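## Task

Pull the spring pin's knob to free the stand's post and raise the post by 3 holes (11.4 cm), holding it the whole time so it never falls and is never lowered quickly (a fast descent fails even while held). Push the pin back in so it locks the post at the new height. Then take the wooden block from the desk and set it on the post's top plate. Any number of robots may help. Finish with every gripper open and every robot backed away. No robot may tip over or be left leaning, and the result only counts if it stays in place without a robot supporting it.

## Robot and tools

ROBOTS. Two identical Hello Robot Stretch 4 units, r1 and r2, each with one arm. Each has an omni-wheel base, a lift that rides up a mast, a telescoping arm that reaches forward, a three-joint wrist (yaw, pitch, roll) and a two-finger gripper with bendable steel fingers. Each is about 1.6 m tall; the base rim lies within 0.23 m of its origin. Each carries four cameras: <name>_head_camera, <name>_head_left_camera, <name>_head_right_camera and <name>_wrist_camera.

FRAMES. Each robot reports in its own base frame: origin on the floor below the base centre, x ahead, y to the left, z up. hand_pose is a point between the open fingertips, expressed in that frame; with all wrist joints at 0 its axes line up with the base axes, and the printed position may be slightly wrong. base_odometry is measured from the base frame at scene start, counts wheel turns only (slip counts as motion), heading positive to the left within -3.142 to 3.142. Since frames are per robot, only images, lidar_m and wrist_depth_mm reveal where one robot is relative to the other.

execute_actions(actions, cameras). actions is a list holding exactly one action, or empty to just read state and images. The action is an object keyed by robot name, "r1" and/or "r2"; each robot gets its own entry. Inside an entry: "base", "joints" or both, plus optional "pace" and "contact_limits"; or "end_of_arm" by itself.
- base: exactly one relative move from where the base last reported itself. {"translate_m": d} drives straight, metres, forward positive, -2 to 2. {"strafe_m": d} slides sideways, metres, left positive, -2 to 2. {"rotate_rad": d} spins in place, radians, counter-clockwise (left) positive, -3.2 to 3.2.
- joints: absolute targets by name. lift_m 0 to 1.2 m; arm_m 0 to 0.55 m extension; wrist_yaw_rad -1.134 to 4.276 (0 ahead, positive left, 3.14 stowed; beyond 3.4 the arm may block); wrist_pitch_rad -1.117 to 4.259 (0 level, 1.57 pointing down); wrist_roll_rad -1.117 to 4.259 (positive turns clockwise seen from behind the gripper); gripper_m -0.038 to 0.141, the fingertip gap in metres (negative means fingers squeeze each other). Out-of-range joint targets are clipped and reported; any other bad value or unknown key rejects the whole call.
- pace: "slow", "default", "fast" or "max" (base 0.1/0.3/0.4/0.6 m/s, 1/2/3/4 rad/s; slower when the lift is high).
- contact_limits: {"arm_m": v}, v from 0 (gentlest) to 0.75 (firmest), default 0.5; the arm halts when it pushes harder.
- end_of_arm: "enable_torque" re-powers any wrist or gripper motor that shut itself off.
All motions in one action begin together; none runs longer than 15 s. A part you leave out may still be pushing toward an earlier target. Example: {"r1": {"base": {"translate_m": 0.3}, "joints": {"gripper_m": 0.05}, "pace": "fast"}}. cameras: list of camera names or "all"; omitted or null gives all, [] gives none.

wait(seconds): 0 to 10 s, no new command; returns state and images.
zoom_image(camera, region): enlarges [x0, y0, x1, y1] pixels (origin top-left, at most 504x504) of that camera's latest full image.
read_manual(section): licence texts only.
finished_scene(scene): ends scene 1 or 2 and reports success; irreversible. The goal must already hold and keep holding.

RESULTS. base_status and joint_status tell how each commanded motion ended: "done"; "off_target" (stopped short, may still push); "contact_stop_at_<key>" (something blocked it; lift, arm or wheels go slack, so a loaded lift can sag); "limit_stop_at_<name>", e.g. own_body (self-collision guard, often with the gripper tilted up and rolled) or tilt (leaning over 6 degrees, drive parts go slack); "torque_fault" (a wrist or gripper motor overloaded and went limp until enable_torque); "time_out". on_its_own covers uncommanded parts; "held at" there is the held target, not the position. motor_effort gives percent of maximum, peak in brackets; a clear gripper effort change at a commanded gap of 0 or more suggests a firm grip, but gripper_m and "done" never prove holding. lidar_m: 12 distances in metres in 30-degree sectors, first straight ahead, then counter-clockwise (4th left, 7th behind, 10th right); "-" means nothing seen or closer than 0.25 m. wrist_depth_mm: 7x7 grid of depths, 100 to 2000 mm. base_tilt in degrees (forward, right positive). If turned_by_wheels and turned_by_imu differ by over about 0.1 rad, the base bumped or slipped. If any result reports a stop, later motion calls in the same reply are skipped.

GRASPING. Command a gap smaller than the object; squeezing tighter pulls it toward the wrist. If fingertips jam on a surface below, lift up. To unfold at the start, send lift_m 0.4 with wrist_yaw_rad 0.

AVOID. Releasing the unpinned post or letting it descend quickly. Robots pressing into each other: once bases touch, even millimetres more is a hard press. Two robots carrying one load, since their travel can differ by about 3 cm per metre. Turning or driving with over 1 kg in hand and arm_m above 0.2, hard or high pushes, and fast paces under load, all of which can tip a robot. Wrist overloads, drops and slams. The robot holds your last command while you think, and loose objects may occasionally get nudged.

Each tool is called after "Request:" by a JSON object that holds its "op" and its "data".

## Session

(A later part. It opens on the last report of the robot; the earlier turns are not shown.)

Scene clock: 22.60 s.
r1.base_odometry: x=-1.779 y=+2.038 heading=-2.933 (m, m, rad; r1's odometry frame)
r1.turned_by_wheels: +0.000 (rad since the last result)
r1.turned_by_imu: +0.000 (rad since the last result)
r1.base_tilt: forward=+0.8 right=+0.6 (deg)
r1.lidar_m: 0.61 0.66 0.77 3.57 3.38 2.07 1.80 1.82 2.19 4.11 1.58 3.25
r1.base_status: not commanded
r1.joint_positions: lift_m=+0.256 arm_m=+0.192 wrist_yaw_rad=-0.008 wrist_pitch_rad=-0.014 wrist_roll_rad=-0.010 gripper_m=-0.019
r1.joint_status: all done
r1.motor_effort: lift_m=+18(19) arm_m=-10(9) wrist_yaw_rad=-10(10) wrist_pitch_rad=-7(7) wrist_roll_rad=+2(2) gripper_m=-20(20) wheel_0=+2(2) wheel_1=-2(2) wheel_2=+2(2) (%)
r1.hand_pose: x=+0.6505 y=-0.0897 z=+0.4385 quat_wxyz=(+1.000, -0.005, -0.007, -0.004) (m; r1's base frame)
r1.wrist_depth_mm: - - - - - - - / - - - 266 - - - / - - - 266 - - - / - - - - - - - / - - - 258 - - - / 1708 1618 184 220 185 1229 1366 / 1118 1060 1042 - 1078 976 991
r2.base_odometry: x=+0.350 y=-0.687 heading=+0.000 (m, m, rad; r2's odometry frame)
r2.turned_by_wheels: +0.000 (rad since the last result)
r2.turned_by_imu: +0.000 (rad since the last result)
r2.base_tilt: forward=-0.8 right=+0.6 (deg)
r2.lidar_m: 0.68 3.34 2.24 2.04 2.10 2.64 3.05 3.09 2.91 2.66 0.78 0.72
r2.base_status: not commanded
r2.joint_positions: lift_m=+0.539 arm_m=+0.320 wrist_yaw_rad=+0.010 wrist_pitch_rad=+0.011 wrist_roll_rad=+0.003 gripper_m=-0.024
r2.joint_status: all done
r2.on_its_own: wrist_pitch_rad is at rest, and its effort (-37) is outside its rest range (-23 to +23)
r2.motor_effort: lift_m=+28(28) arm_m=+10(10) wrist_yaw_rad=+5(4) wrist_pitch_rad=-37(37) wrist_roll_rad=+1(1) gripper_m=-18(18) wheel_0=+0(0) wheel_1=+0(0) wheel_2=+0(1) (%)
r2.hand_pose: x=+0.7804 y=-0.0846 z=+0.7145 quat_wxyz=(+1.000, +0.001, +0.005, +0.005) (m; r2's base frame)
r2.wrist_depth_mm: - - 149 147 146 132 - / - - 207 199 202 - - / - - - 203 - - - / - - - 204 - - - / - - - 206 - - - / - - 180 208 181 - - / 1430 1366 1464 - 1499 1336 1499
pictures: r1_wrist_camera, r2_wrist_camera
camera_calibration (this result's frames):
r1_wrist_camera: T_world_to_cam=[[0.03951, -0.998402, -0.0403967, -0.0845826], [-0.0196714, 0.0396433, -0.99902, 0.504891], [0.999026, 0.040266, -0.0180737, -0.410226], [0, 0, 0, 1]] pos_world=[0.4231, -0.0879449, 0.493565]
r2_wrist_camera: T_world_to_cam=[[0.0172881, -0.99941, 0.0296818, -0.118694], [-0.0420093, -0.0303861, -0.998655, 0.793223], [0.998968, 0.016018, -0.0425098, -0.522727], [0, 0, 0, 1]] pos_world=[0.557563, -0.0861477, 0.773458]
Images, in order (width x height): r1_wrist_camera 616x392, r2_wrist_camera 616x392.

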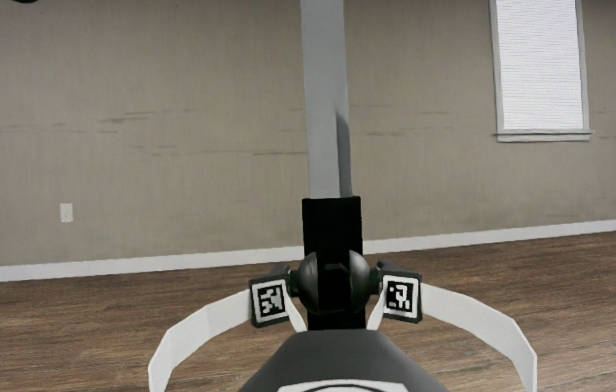

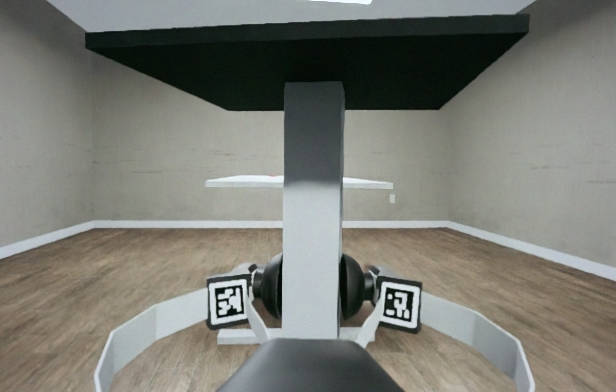

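Moving.

Request:
{"op": "execute_actions", "data": {"actions": [{"r2":{"joints":{"lift_m":0.632},"pace":"slow"}}], "cameras": []}}

Request:
{"op": "execute_actions", "data": {"actions": [{"r1":{"joints":{"gripper_m":0.06}}}], "cameras": []}}

Request:
{"op": "execute_actions", "data": {"actions": [{"r1":{"joints":{"arm_m":0}},"r2":{"joints":{"lift_m":0.646},"pace":"slow"}}], "cameras": ["r1_head_camera","r1_wrist_camera","r2_wrist_camera"]}}

Request:
{"op": "zoom_image", "data": {"camera": "r1_head_camera", "region": [190,350,270,430]}}

Scene clock: 24.83 s.
r1.base_odometry: x=-1.779 y=+2.038 heading=-2.933 (m, m, rad; r1's odometry frame)
r1.turned_by_wheels: +0.000 (rad since the last result)
r1.turned_by_imu: +0.000 (rad since the last result)
r1.base_tilt: forward=+0.9 right=+0.5 (deg)
r1.lidar_m: 0.62 0.66 0.77 3.55 3.39 2.08 1.81 1.83 2.20 4.08 1.58 3.25
r1.base_status: not commanded
r1.joint_positions: lift_m=+0.256 arm_m=+0.192 wrist_yaw_rad=-0.008 wrist_pitch_rad=-0.014 wrist_roll_rad=-0.010 gripper_m=-0.019
r1.joint_status: not commanded
r1.motor_effort: lift_m=+18(18) arm_m=-10(10) wrist_yaw_rad=-10(10) wrist_pitch_rad=-6(7) wrist_roll_rad=+1(0) gripper_m=-19(19) wheel_0=+2(2) wheel_1=-2(2) wheel_2=+2(2) (%)
r1.hand_pose: x=+0.6505 y=-0.0897 z=+0.4385 quat_wxyz=(+1.000, -0.005, -0.007, -0.004) (m; r1's base frame)
r1.wrist_depth_mm: - - - - - - - / - - - 265 - - - / - - - 266 - - - / - - - - - - - / - - - 259 - - - / 1661 1661 183 220 184 1205 1336 / 1118 1060 1060 - 1078 976 976
r2.base_odometry: x=+0.350 y=-0.687 heading=+0.000 (m, m, rad; r2's odometry frame)
r2.turned_by_wheels: +0.000 (rad since the last result)
r2.turned_by_imu: -0.001 (rad since the last result)
r2.base_tilt: forward=-0.9 right=+0.7 (deg)
r2.lidar_m: 0.69 3.38 2.25 2.07 2.12 2.63 3.05 3.07 2.91 2.67 0.78 0.73
r2.base_status: not commanded
r2.joint_positions: lift_m=+0.631 arm_m=+0.320 wrist_yaw_rad=+0.010 wrist_pitch_rad=+0.011 wrist_roll_rad=+0.003 gripper_m=-0.024
r2.joint_status: all done
r2.on_its_own: wrist_pitch_rad is at rest, and its effort (-36) is outside its rest range (-23 to +23)
r2.motor_effort: lift_m=+28(29) arm_m=+10(10) wrist_yaw_rad=+5(5) wrist_pitch_rad=-36(37) wrist_roll_rad=+2(2) gripper_m=-19(15) wheel_0=+0(1) wheel_1=+0(0) wheel_2=+0(0) (%)
r2.hand_pose: x=+0.7805 y=-0.0846 z=+0.8065 quat_wxyz=(+1.000, +0.001, +0.005, +0.005) (m; r2's base frame)
r2.wrist_depth_mm: - - 148 147 145 132 - / - - 207 199 202 - - / - - - 202 - - - / - - - 205 - - - / - - - 206 - - - / - - 180 208 181 - - / 1618 1537 1661 - 1661 1499 1661
pictures: none
No camera images: the call's "cameras" was empty. Leave "cameras" out to get every camera's image.

Scene clock: 26.37 s.
r1.base_odometry: x=-1.779 y=+2.038 heading=-2.933 (m, m, rad; r1's odometry frame)
r1.turned_by_wheels: +0.000 (rad since the last result)
r1.turned_by_imu: +0.000 (rad since the last result)
r1.base_tilt: forward=+0.8 right=+0.5 (deg)
r1.lidar_m: 0.61 0.67 0.79 3.57 3.36 2.06 1.80 1.82 2.20 4.10 1.58 3.27
r1.base_status: not commanded
r1.joint_positions: lift_m=+0.256 arm_m=+0.191 wrist_yaw_rad=-0.013 wrist_pitch_rad=-0.015 wrist_roll_rad=-0.010 gripper_m=+0.060
r1.joint_status: all done
r1.motor_effort: lift_m=+18(18) arm_m=-4(10) wrist_yaw_rad=+4(10) wrist_pitch_rad=-6(7) wrist_roll_rad=+1(0) gripper_m=-1(18) wheel_0=+2(2) wheel_1=-2(2) wheel_2=+2(2) (%)
r1.hand_pose: x=+0.6489 y=-0.0910 z=+0.4387 quat_wxyz=(+1.000, -0.005, -0.007, -0.006) (m; r1's base frame)
r1.wrist_depth_mm: - - - - - - - / - - - - - - - / - - - 270 - - - / - - - 270 - - - / - - - 263 - - - / 1661 1661 202 263 213 1255 1336 / 1118 1118 991 - 1060 946 960
r2.base_odometry: x=+0.350 y=-0.687 heading=+0.000 (m, m, rad; r2's odometry frame)
r2.turned_by_wheels: +0.000 (rad since the last result)
r2.turned_by_imu: +0.000 (rad since the last result)
r2.base_tilt: forward=-0.9 right=+0.9 (deg)
r2.lidar_m: 0.69 3.38 2.21 2.06 2.09 2.65 3.06 3.09 2.90 2.66 0.79 0.74
r2.base_status: not commanded
r2.joint_positions: lift_m=+0.631 arm_m=+0.320 wrist_yaw_rad=+0.010 wrist_pitch_rad=+0.011 wrist_roll_rad=+0.003 gripper_m=-0.024
r2.joint_status: not commanded
r2.on_its_own: wrist_pitch_rad is at rest, and its effort (-37) is outside its rest range (-23 to +23)
r2.motor_effort: lift_m=+28(28) arm_m=+10(10) wrist_yaw_rad=+5(5) wrist_pitch_rad=-37(36) wrist_roll_rad=+1(2) gripper_m=-19(17) wheel_0=+1(0) wheel_1=+0(0) wheel_2=+1(0) (%)
r2.hand_pose: x=+0.7805 y=-0.0846 z=+0.8065 quat_wxyz=(+1.000, +0.001, +0.005, +0.005) (m; r2's base frame)
r2.wrist_depth_mm: - - 149 147 145 131 - / - - 208 199 201 - - / - - - 203 - - - / - - - 205 - - - / - - - 206 - - - / - - 180 207 181 - - / 1576 1537 1661 - 1661 1464 1661
pictures: none
No camera images: the call's "cameras" was empty. Leave "cameras" out to get every camera's image.

Scene clock: 28.03 s.
r1.base_odometry: x=-1.779 y=+2.038 heading=-2.933 (m, m, rad; r1's odometry frame)
r1.turned_by_wheels: +0.000 (rad since the last result)
r1.turned_by_imu: +0.000 (rad since the last result)
r1.base_tilt: forward=+0.8 right=+0.4 (deg)
r1.lidar_m: 0.60 0.65 0.78 3.57 3.39 2.07 1.81 1.84 2.19 4.09 1.56 0.65
r1.base_status: not commanded
r1.joint_positions: lift_m=+0.256 arm_m=+0.001 wrist_yaw_rad=-0.012 wrist_pitch_rad=-0.014 wrist_roll_rad=-0.010 gripper_m=+0.060
r1.joint_status: all done
r1.motor_effort: lift_m=+18(18) arm_m=-6(8) wrist_yaw_rad=+2(4) wrist_pitch_rad=-6(6) wrist_roll_rad=+1(0) gripper_m=-2(1) wheel_0=+2(2) wheel_1=-2(2) wheel_2=+2(2) (%)
r1.hand_pose: x=+0.4593 y=-0.0909 z=+0.4386 quat_wxyz=(+1.000, -0.005, -0.007, -0.006) (m; r1's base frame)
r1.wrist_depth_mm: - - - - - - - / - - - - - - - / - - - - - - - / - - - - - - - / - - - - - - - / 1661 1661 202 449 213 1255 1336 / 1118 1098 991 - 1042 946 976
r2.base_odometry: x=+0.350 y=-0.687 heading=+0.000 (m, m, rad; r2's odometry frame)
r2.turned_by_wheels: +0.000 (rad since the last result)
r2.turned_by_imu: -0.001 (rad since the last result)
r2.base_tilt: forward=-0.9 right=+0.9 (deg)
r2.lidar_m: 0.69 3.35 2.23 2.04 2.09 2.66 3.05 3.10 2.92 2.67 0.79 0.78
r2.base_status: not commanded
r2.joint_positions: lift_m=+0.645 arm_m=+0.320 wrist_yaw_rad=+0.010 wrist_pitch_rad=+0.015 wrist_roll_rad=+0.002 gripper_m=-0.024
r2.joint_status: all done
r2.on_its_own: wrist_pitch_rad is at rest, and its effort (-49) is outside its rest range (-23 to +23)
r2.motor_effort: lift_m=+29(30) arm_m=+10(10) wrist_yaw_rad=+4(6) wrist_pitch_rad=-49(51) wrist_roll_rad=+3(0) gripper_m=-17(18) wheel_0=+0(0) wheel_1=+0(0) wheel_2=+0(0) (%)
r2.hand_pose: x=+0.7805 y=-0.0846 z=+0.8191 quat_wxyz=(+1.000, +0.001, +0.007, +0.005) (m; r2's base frame)
r2.wrist_depth_mm: - - 146 145 143 140 - / - - 206 198 198 - - / - - - 202 - - - / - - - 204 - - - / - - - 206 - - - / - - 180 208 181 - - / 1576 1576 1618 - 1661 1499 1708
pictures: r1_head_camera, r1_wrist_camera, r2_wrist_camera
camera_calibration (this result's frames):
r1_wrist_camera: T_world_to_cam=[[0.0353104, -0.99856, -0.0403846, -0.0763274], [-0.0192546, 0.0397226, -0.999025, 0.501068], [0.999191, 0.0360536, -0.0178242, -0.219747], [0, 0, 0, 1]] pos_world=[0.231912, -0.0881985, 0.493581]
r2_wrist_camera: T_world_to_cam=[[0.0174326, -0.999402, 0.0298679, -0.12206], [-0.0463975, -0.0306488, -0.998453, 0.900921], [0.998771, 0.0160198, -0.0469041, -0.514537], [0, 0, 0, 1]] pos_world=[0.557833, -0.0861322, 0.879038]
Images, in order (width x height): r1_head_camera 420x560, r1_wrist_camera 616x392, r2_wrist_camera 616x392.

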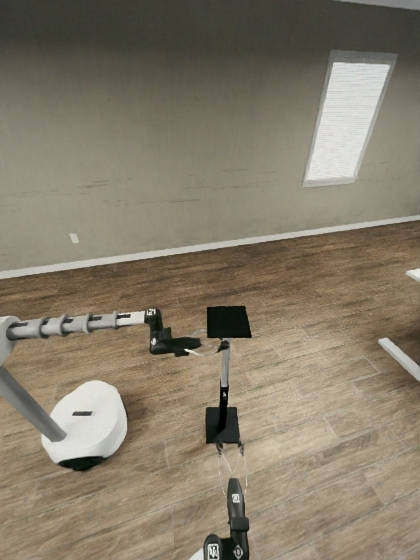

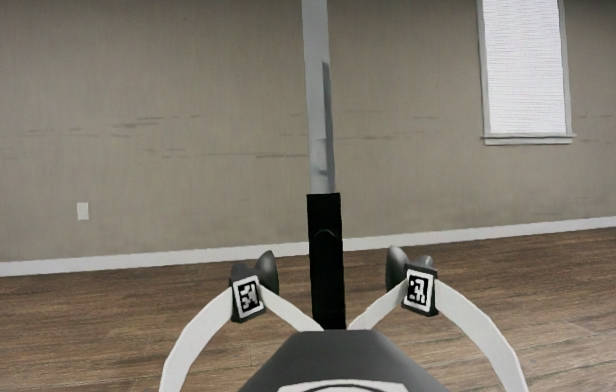

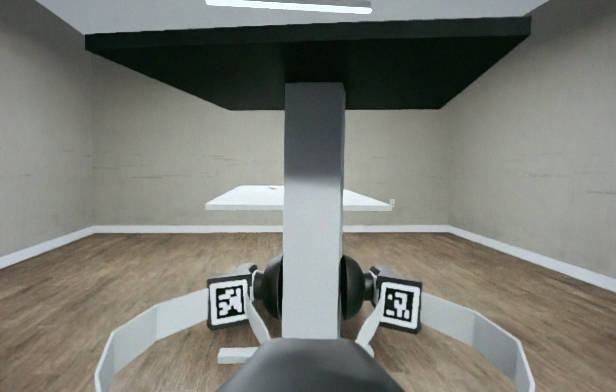

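Region (190, 350, 270, 430) of r1_head_camera's 420x560 image, scaled by 6.300, with more detail than that image has.

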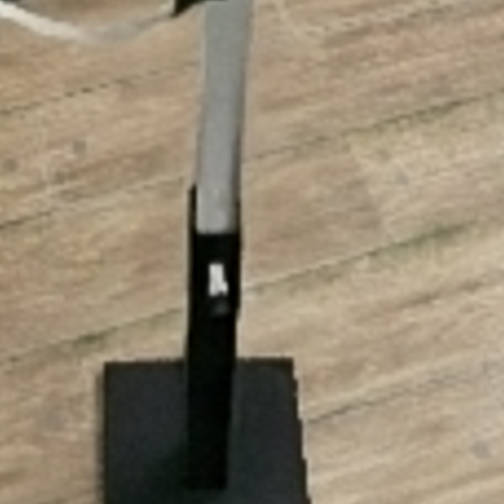

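Request:
{"op": "execute_actions", "data": {"actions": [{"r2":{"joints":{"lift_m":0.639},"pace":"slow"}}], "cameras": ["r1_head_camera"]}}

Request:
{"op": "zoom_image", "data": {"camera": "r1_head_camera", "region": [190,350,270,430]}}

Scene clock: 29.07 s.
r1.base_odometry: x=-1.779 y=+2.038 heading=-2.933 (m, m, rad; r1's odometry frame)
r1.turned_by_wheels: +0.000 (rad since the last result)
r1.turned_by_imu: +0.000 (rad since the last result)
r1.base_tilt: forward=+0.9 right=+0.4 (deg)
r1.lidar_m: 0.60 0.67 0.77 3.57 3.37 2.07 1.80 1.83 2.19 4.10 1.56 0.67
r1.base_status: not commanded
r1.joint_positions: lift_m=+0.256 arm_m=+0.001 wrist_yaw_rad=-0.012 wrist_pitch_rad=-0.014 wrist_roll_rad=-0.010 gripper_m=+0.060
r1.joint_status: not commanded
r1.motor_effort: lift_m=+18(18) arm_m=-5(6) wrist_yaw_rad=+3(2) wrist_pitch_rad=-7(6) wrist_roll_rad=+2(1) gripper_m=-2(1) wheel_0=+2(2) wheel_1=-2(2) wheel_2=+2(1) (%)
r1.hand_pose: x=+0.4593 y=-0.0909 z=+0.4386 quat_wxyz=(+1.000, -0.005, -0.007, -0.006) (m; r1's base frame)
r1.wrist_depth_mm: - - - - - - - / - - - - - - - / - - - - - - - / - - - - - - - / - - - - - - - / 1618 1618 202 452 213 1281 1366 / 1118 1098 991 - 1078 960 976
r2.base_odometry: x=+0.350 y=-0.687 heading=+0.000 (m, m, rad; r2's odometry frame)
r2.turned_by_wheels: +0.000 (rad since the last result)
r2.turned_by_imu: +0.000 (rad since the last result)
r2.base_tilt: forward=-0.9 right=+0.8 (deg)
r2.lidar_m: 0.69 3.37 2.26 2.06 2.10 2.62 3.05 3.10 2.92 2.67 0.79 0.79
r2.base_status: not commanded
r2.joint_positions: lift_m=+0.639 arm_m=+0.320 wrist_yaw_rad=+0.010 wrist_pitch_rad=+0.008 wrist_roll_rad=+0.002 gripper_m=-0.024
r2.joint_status: all done
r2.on_its_own: wrist_pitch_rad is at rest, and its effort (-27) is outside its rest range (-23 to +23)
r2.motor_effort: lift_m=+17(28) arm_m=+10(10) wrist_yaw_rad=+3(7) wrist_pitch_rad=-27(48) wrist_roll_rad=+2(1) gripper_m=-17(19) wheel_0=+0(0) wheel_1=+0(0) wheel_2=+0(0) (%)
r2.hand_pose: x=+0.7805 y=-0.0846 z=+0.8152 quat_wxyz=(+1.000, +0.001, +0.004, +0.005) (m; r2's base frame)
r2.wrist_depth_mm: - - 151 149 135 133 - / - - 209 200 202 - - / - - - 202 - - - / - - - 204 - - - / - - - 206 - - - / - - 180 208 181 - - / 1661 1537 1661 - 1708 1537 1708
pictures: r1_head_camera
Images, in order (width x height): r1_head_camera 420x560.

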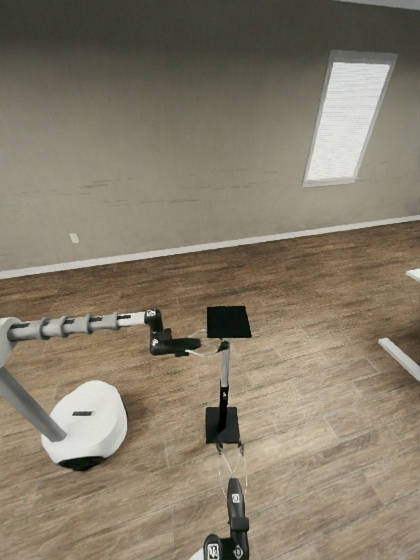

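Region (190, 350, 270, 430) of r1_head_camera's 420x560 image, scaled by 6.300, with more detail than that image has.

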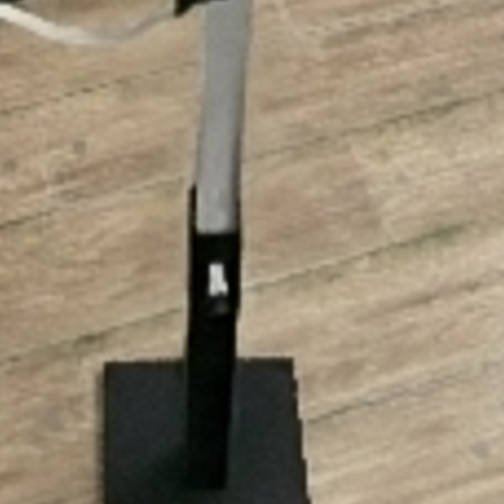

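Pin friction; not yet at the hole.

Request:
{"op": "execute_actions", "data": {"actions": [{"r2":{"joints":{"lift_m":0.65},"pace":"slow"}}], "cameras": ["r1_head_camera"]}}

Request:
{"op": "zoom_image", "data": {"camera": "r1_head_camera", "region": [190,350,270,430]}}

Scene clock: 30.20 s.
r1.base_odometry: x=-1.779 y=+2.038 heading=-2.933 (m, m, rad; r1's odometry frame)
r1.turned_by_wheels: +0.000 (rad since the last result)
r1.turned_by_imu: +0.000 (rad since the last result)
r1.base_tilt: forward=+0.9 right=+0.5 (deg)
r1.lidar_m: 0.60 0.67 0.73 3.55 3.38 2.07 1.80 1.83 2.18 4.09 1.59 0.66
r1.base_status: not commanded
r1.joint_positions: lift_m=+0.256 arm_m=+0.001 wrist_yaw_rad=-0.012 wrist_pitch_rad=-0.014 wrist_roll_rad=-0.010 gripper_m=+0.060
r1.joint_status: not commanded
r1.motor_effort: lift_m=+18(18) arm_m=-5(6) wrist_yaw_rad=+2(2) wrist_pitch_rad=-6(7) wrist_roll_rad=+0(1) gripper_m=-2(1) wheel_0=+2(2) wheel_1=-2(2) wheel_2=+2(1) (%)
r1.hand_pose: x=+0.4593 y=-0.0909 z=+0.4386 quat_wxyz=(+1.000, -0.005, -0.007, -0.006) (m; r1's base frame)
r1.wrist_depth_mm: - - - - - - - / - - - - - - - / - - - - - - - / - - - - - - - / - - - - - - - / 1708 1618 202 452 214 1281 1366 / 1118 1138 991 - 1060 946 960
r2.base_odometry: x=+0.350 y=-0.687 heading=+0.000 (m, m, rad; r2's odometry frame)
r2.turned_by_wheels: +0.000 (rad since the last result)
r2.turned_by_imu: +0.000 (rad since the last result)
r2.base_tilt: forward=-0.9 right=+0.8 (deg)
r2.lidar_m: 0.69 3.37 2.24 2.07 2.10 2.66 3.04 3.10 2.90 2.67 0.77 0.78
r2.base_status: not commanded
r2.joint_positions: lift_m=+0.649 arm_m=+0.320 wrist_yaw_rad=+0.010 wrist_pitch_rad=+0.015 wrist_roll_rad=+0.002 gripper_m=-0.024
r2.joint_status: all done
r2.on_its_own: wrist_pitch_rad is at rest, and its effort (-49) is outside its rest range (-23 to +23)
r2.motor_effort: lift_m=+30(30) arm_m=+10(10) wrist_yaw_rad=+6(5) wrist_pitch_rad=-49(52) wrist_roll_rad=+2(3) gripper_m=-18(19) wheel_0=+1(0) wheel_1=+0(0) wheel_2=+1(1) (%)
r2.hand_pose: x=+0.7805 y=-0.0846 z=+0.8230 quat_wxyz=(+1.000, +0.001, +0.008, +0.005) (m; r2's base frame)
r2.wrist_depth_mm: - - 146 144 142 140 - / - - 206 198 199 - - / - - - 202 - - - / - - - 204 - - - / - - - 206 - - - / - - 180 208 181 - - / 1618 1576 1661 - 1661 1537 1708
pictures: r1_head_camera
Images, in order (width x height): r1_head_camera 420x560.

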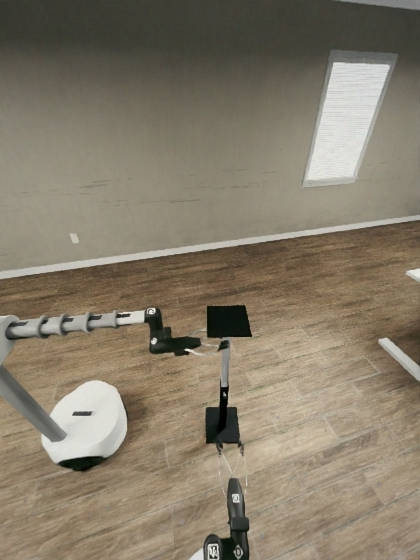

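Region (190, 350, 270, 430) of r1_head_camera's 420x560 image, scaled by 6.300, with more detail than that image has.

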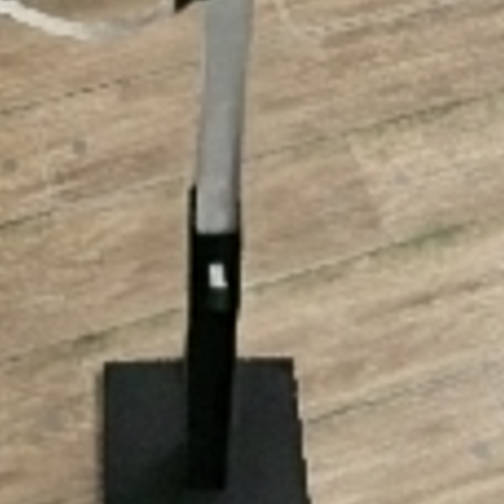

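Request:
{"op": "execute_actions", "data": {"actions": [{"r1":{"base":{"strafe_m":-1.85},"joints":{"lift_m":0.64,"gripper_m":0.13,"wrist_yaw_rad":0},"pace":"max"},"r2":{"joints":{"lift_m":0.634},"pace":"slow"}}], "cameras": ["r1_head_camera","r1_wrist_camera"]}}

Scene clock: 35.67 s.
r1.base_odometry: x=-2.162 y=+3.848 heading=-2.933 (m, m, rad; r1's odometry frame)
r1.turned_by_wheels: +0.000 (rad since the last result)
r1.turned_by_imu: -0.009 (rad since the last result)
r1.base_tilt: forward=+0.9 right=+0.4 (deg)
r1.lidar_m: 0.54 0.55 1.81 2.41 2.71 1.64 1.43 1.44 1.71 3.17 1.04 0.61
r1.base_status: done
r1.joint_positions: lift_m=+0.640 arm_m=+0.001 wrist_yaw_rad=+0.000 wrist_pitch_rad=-0.014 wrist_roll_rad=-0.010 gripper_m=+0.130
r1.joint_status: all done
r1.motor_effort: lift_m=+21(27) arm_m=-5(5) wrist_yaw_rad=+3(7) wrist_pitch_rad=-6(6) wrist_roll_rad=+1(1) gripper_m=+0(4) wheel_0=+0(16) wheel_1=+1(14) wheel_2=+0(3) (%)
r1.hand_pose: x=+0.4603 y=-0.0875 z=+0.8223 quat_wxyz=(+1.000, -0.005, -0.007, +0.000) (m; r1's base frame)
r1.wrist_depth_mm: - - - - - - - / - - - - - - - / - - - - - - - / - - - - - - - / - 1008 931 878 809 544 723 / 512 496 217 466 384 382 433 / 343 338 351 - 377 1618 1756
r2.base_odometry: x=+0.350 y=-0.687 heading=+0.000 (m, m, rad; r2's odometry frame)
r2.turned_by_wheels: +0.000 (rad since the last result)
r2.turned_by_imu: -0.002 (rad since the last result)
r2.base_tilt: forward=-1.0 right=+0.7 (deg)
r2.lidar_m: 0.70 3.35 2.25 2.06 2.09 2.65 3.07 3.10 2.90 2.66 2.73 2.42
r2.base_status: not commanded
r2.joint_positions: lift_m=+0.634 arm_m=+0.320 wrist_yaw_rad=+0.010 wrist_pitch_rad=+0.000 wrist_roll_rad=+0.002 gripper_m=-0.024
r2.joint_status: all done
r2.motor_effort: lift_m=+14(29) arm_m=+10(10) wrist_yaw_rad=+4(4) wrist_pitch_rad=-6(49) wrist_roll_rad=+1(2) gripper_m=-16(17) wheel_0=+0(0) wheel_1=+0(0) wheel_2=+0(0) (%)
r2.hand_pose: x=+0.7805 y=-0.0846 z=+0.8126 quat_wxyz=(+1.000, +0.001, +0.000, +0.005) (m; r2's base frame)
r2.wrist_depth_mm: - 156 155 153 139 138 - / - - 211 200 205 - - / - - - 204 - - - / - - - 205 - - - / - - - 206 - - - / - - 178 207 181 1921 - / 1661 1537 1756 - 1756 1576 1756
pictures: r1_head_camera, r1_wrist_camera
camera_calibration (this result's frames):
r1_wrist_camera: T_world_to_cam=[[0.047179, -0.99807, -0.0403792, -0.0628741], [-0.0196079, 0.039491, -0.999028, 0.884482], [0.998694, 0.0479249, -0.0177069, -0.212888], [0, 0, 0, 1]] pos_world=[0.232919, -0.0874792, 0.877313]
Images, in order (width x height): r1_head_camera 420x560, r1_wrist_camera 616x392.

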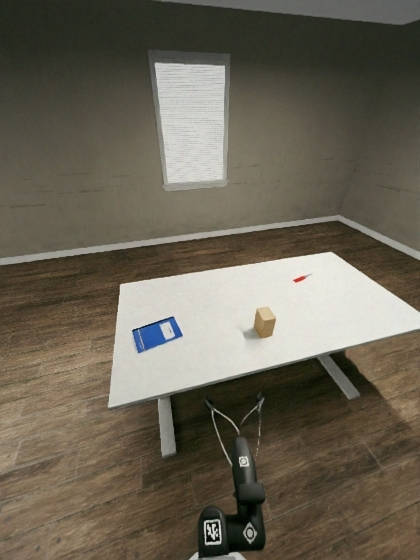

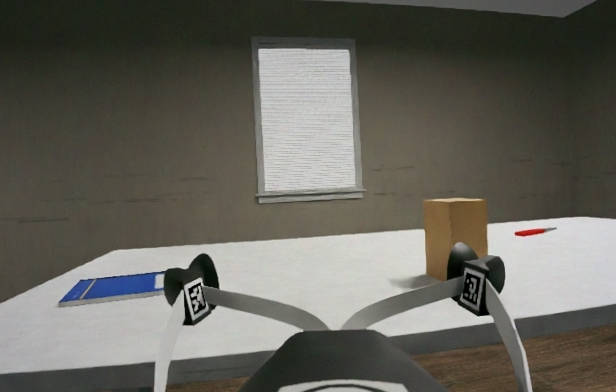

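Request:
{"op": "execute_actions", "data": {"actions": [{"r1":{"base":{"strafe_m":-0.28},"joints":{"lift_m":0.63,"arm_m":0.2,"wrist_yaw_rad":0.3}},"r2":{"joints":{"gripper_m":0.1}}}], "cameras": ["r1_head_camera","r1_wrist_camera","r2_wrist_camera"]}}

Scene clock: 38.80 s.
r1.base_odometry: x=-2.220 y=+4.122 heading=-2.933 (m, m, rad; r1's odometry frame)
r1.turned_by_wheels: +0.000 (rad since the last result)
r1.turned_by_imu: -0.001 (rad since the last result)
r1.base_tilt: forward=+0.9 right=+0.6 (deg)
r1.lidar_m: 0.59 0.60 0.72 2.68 2.61 1.60 1.38 1.38 1.64 3.02 1.12 0.68
r1.base_status: done
r1.joint_positions: lift_m=+0.630 arm_m=+0.199 wrist_yaw_rad=+0.300 wrist_pitch_rad=-0.014 wrist_roll_rad=-0.010 gripper_m=+0.130
r1.joint_status: all done
r1.motor_effort: lift_m=+19(19) arm_m=+6(3) wrist_yaw_rad=+2(8) wrist_pitch_rad=-5(5) wrist_roll_rad=+1(1) gripper_m=+0(2) wheel_0=+0(11) wheel_1=+0(9) wheel_2=+0(0) (%)
r1.hand_pose: x=+0.6713 y=+0.0017 z=+0.8125 quat_wxyz=(+0.989, -0.004, -0.008, +0.149) (m; r1's base frame)
r1.wrist_depth_mm: - - - - - - - / - - - - - - - / - - - - - - - / - - - - - - - / - 917 878 798 324 691 668 / 469 462 218 394 320 340 387 / 320 307 304 - 301 279 283
r2.base_odometry: x=+0.350 y=-0.687 heading=+0.000 (m, m, rad; r2's odometry frame)
r2.turned_by_wheels: +0.000 (rad since the last result)
r2.turned_by_imu: -0.001 (rad since the last result)
r2.base_tilt: forward=-0.9 right=+0.8 (deg)
r2.lidar_m: 0.70 3.34 2.24 2.05 2.09 2.65 3.06 3.11 2.91 2.66 2.72 2.71
r2.base_status: not commanded
r2.joint_positions: lift_m=+0.634 arm_m=+0.321 wrist_yaw_rad=+0.011 wrist_pitch_rad=+0.000 wrist_roll_rad=+0.003 gripper_m=+0.100
r2.joint_status: all done
r2.motor_effort: lift_m=+14(14) arm_m=+8(10) wrist_yaw_rad=-1(15) wrist_pitch_rad=-6(7) wrist_roll_rad=+3(2) gripper_m=+0(15) wheel_0=+1(0) wheel_1=+0(0) wheel_2=-2(5) (%)
r2.hand_pose: x=+0.7810 y=-0.0841 z=+0.8125 quat_wxyz=(+1.000, +0.001, +0.000, +0.006) (m; r2's base frame)
r2.wrist_depth_mm: - 156 156 142 140 138 - / - - 213 199 206 - - / - - - 203 - - - / - - - 204 - - - / - - - 206 - - - / - - - 206 - - - / 1661 1661 1708 - 1808 1661 1756
pictures: r1_head_camera, r1_wrist_camera, r2_wrist_camera
camera_calibration (this result's frames):
r1_wrist_camera: T_world_to_cam=[[0.340187, -0.939491, -0.0403795, -0.181002], [-0.0304132, 0.0319259, -0.999027, 0.882538], [0.939866, 0.341084, -0.0177121, -0.389082], [0, 0, 0, 1]] pos_world=[0.4541, -0.0655156, 0.867479]
r2_wrist_camera: T_world_to_cam=[[0.018793, -0.99938, 0.0297819, -0.122344], [-0.0318134, -0.0303698, -0.999032, 0.883508], [0.999317, 0.0178274, -0.0323644, -0.527449], [0, 0, 0, 1]] pos_world=[0.557495, -0.0860327, 0.869226]
Images, in order (width x height): r1_head_camera 420x560, r1_wrist_camera 616x392, r2_wrist_camera 616x392.

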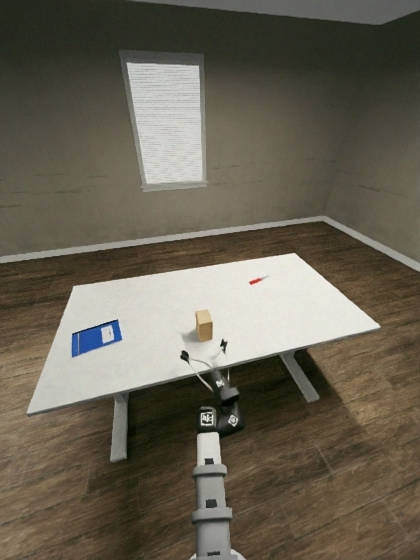

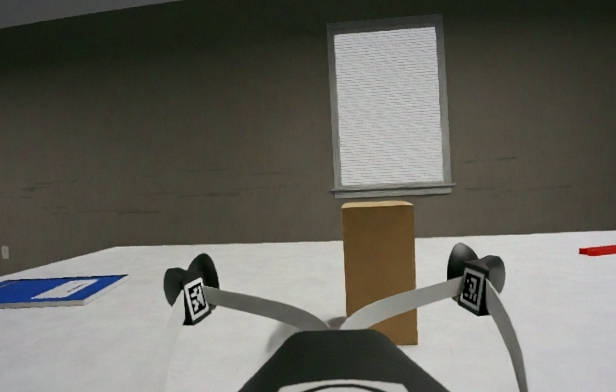

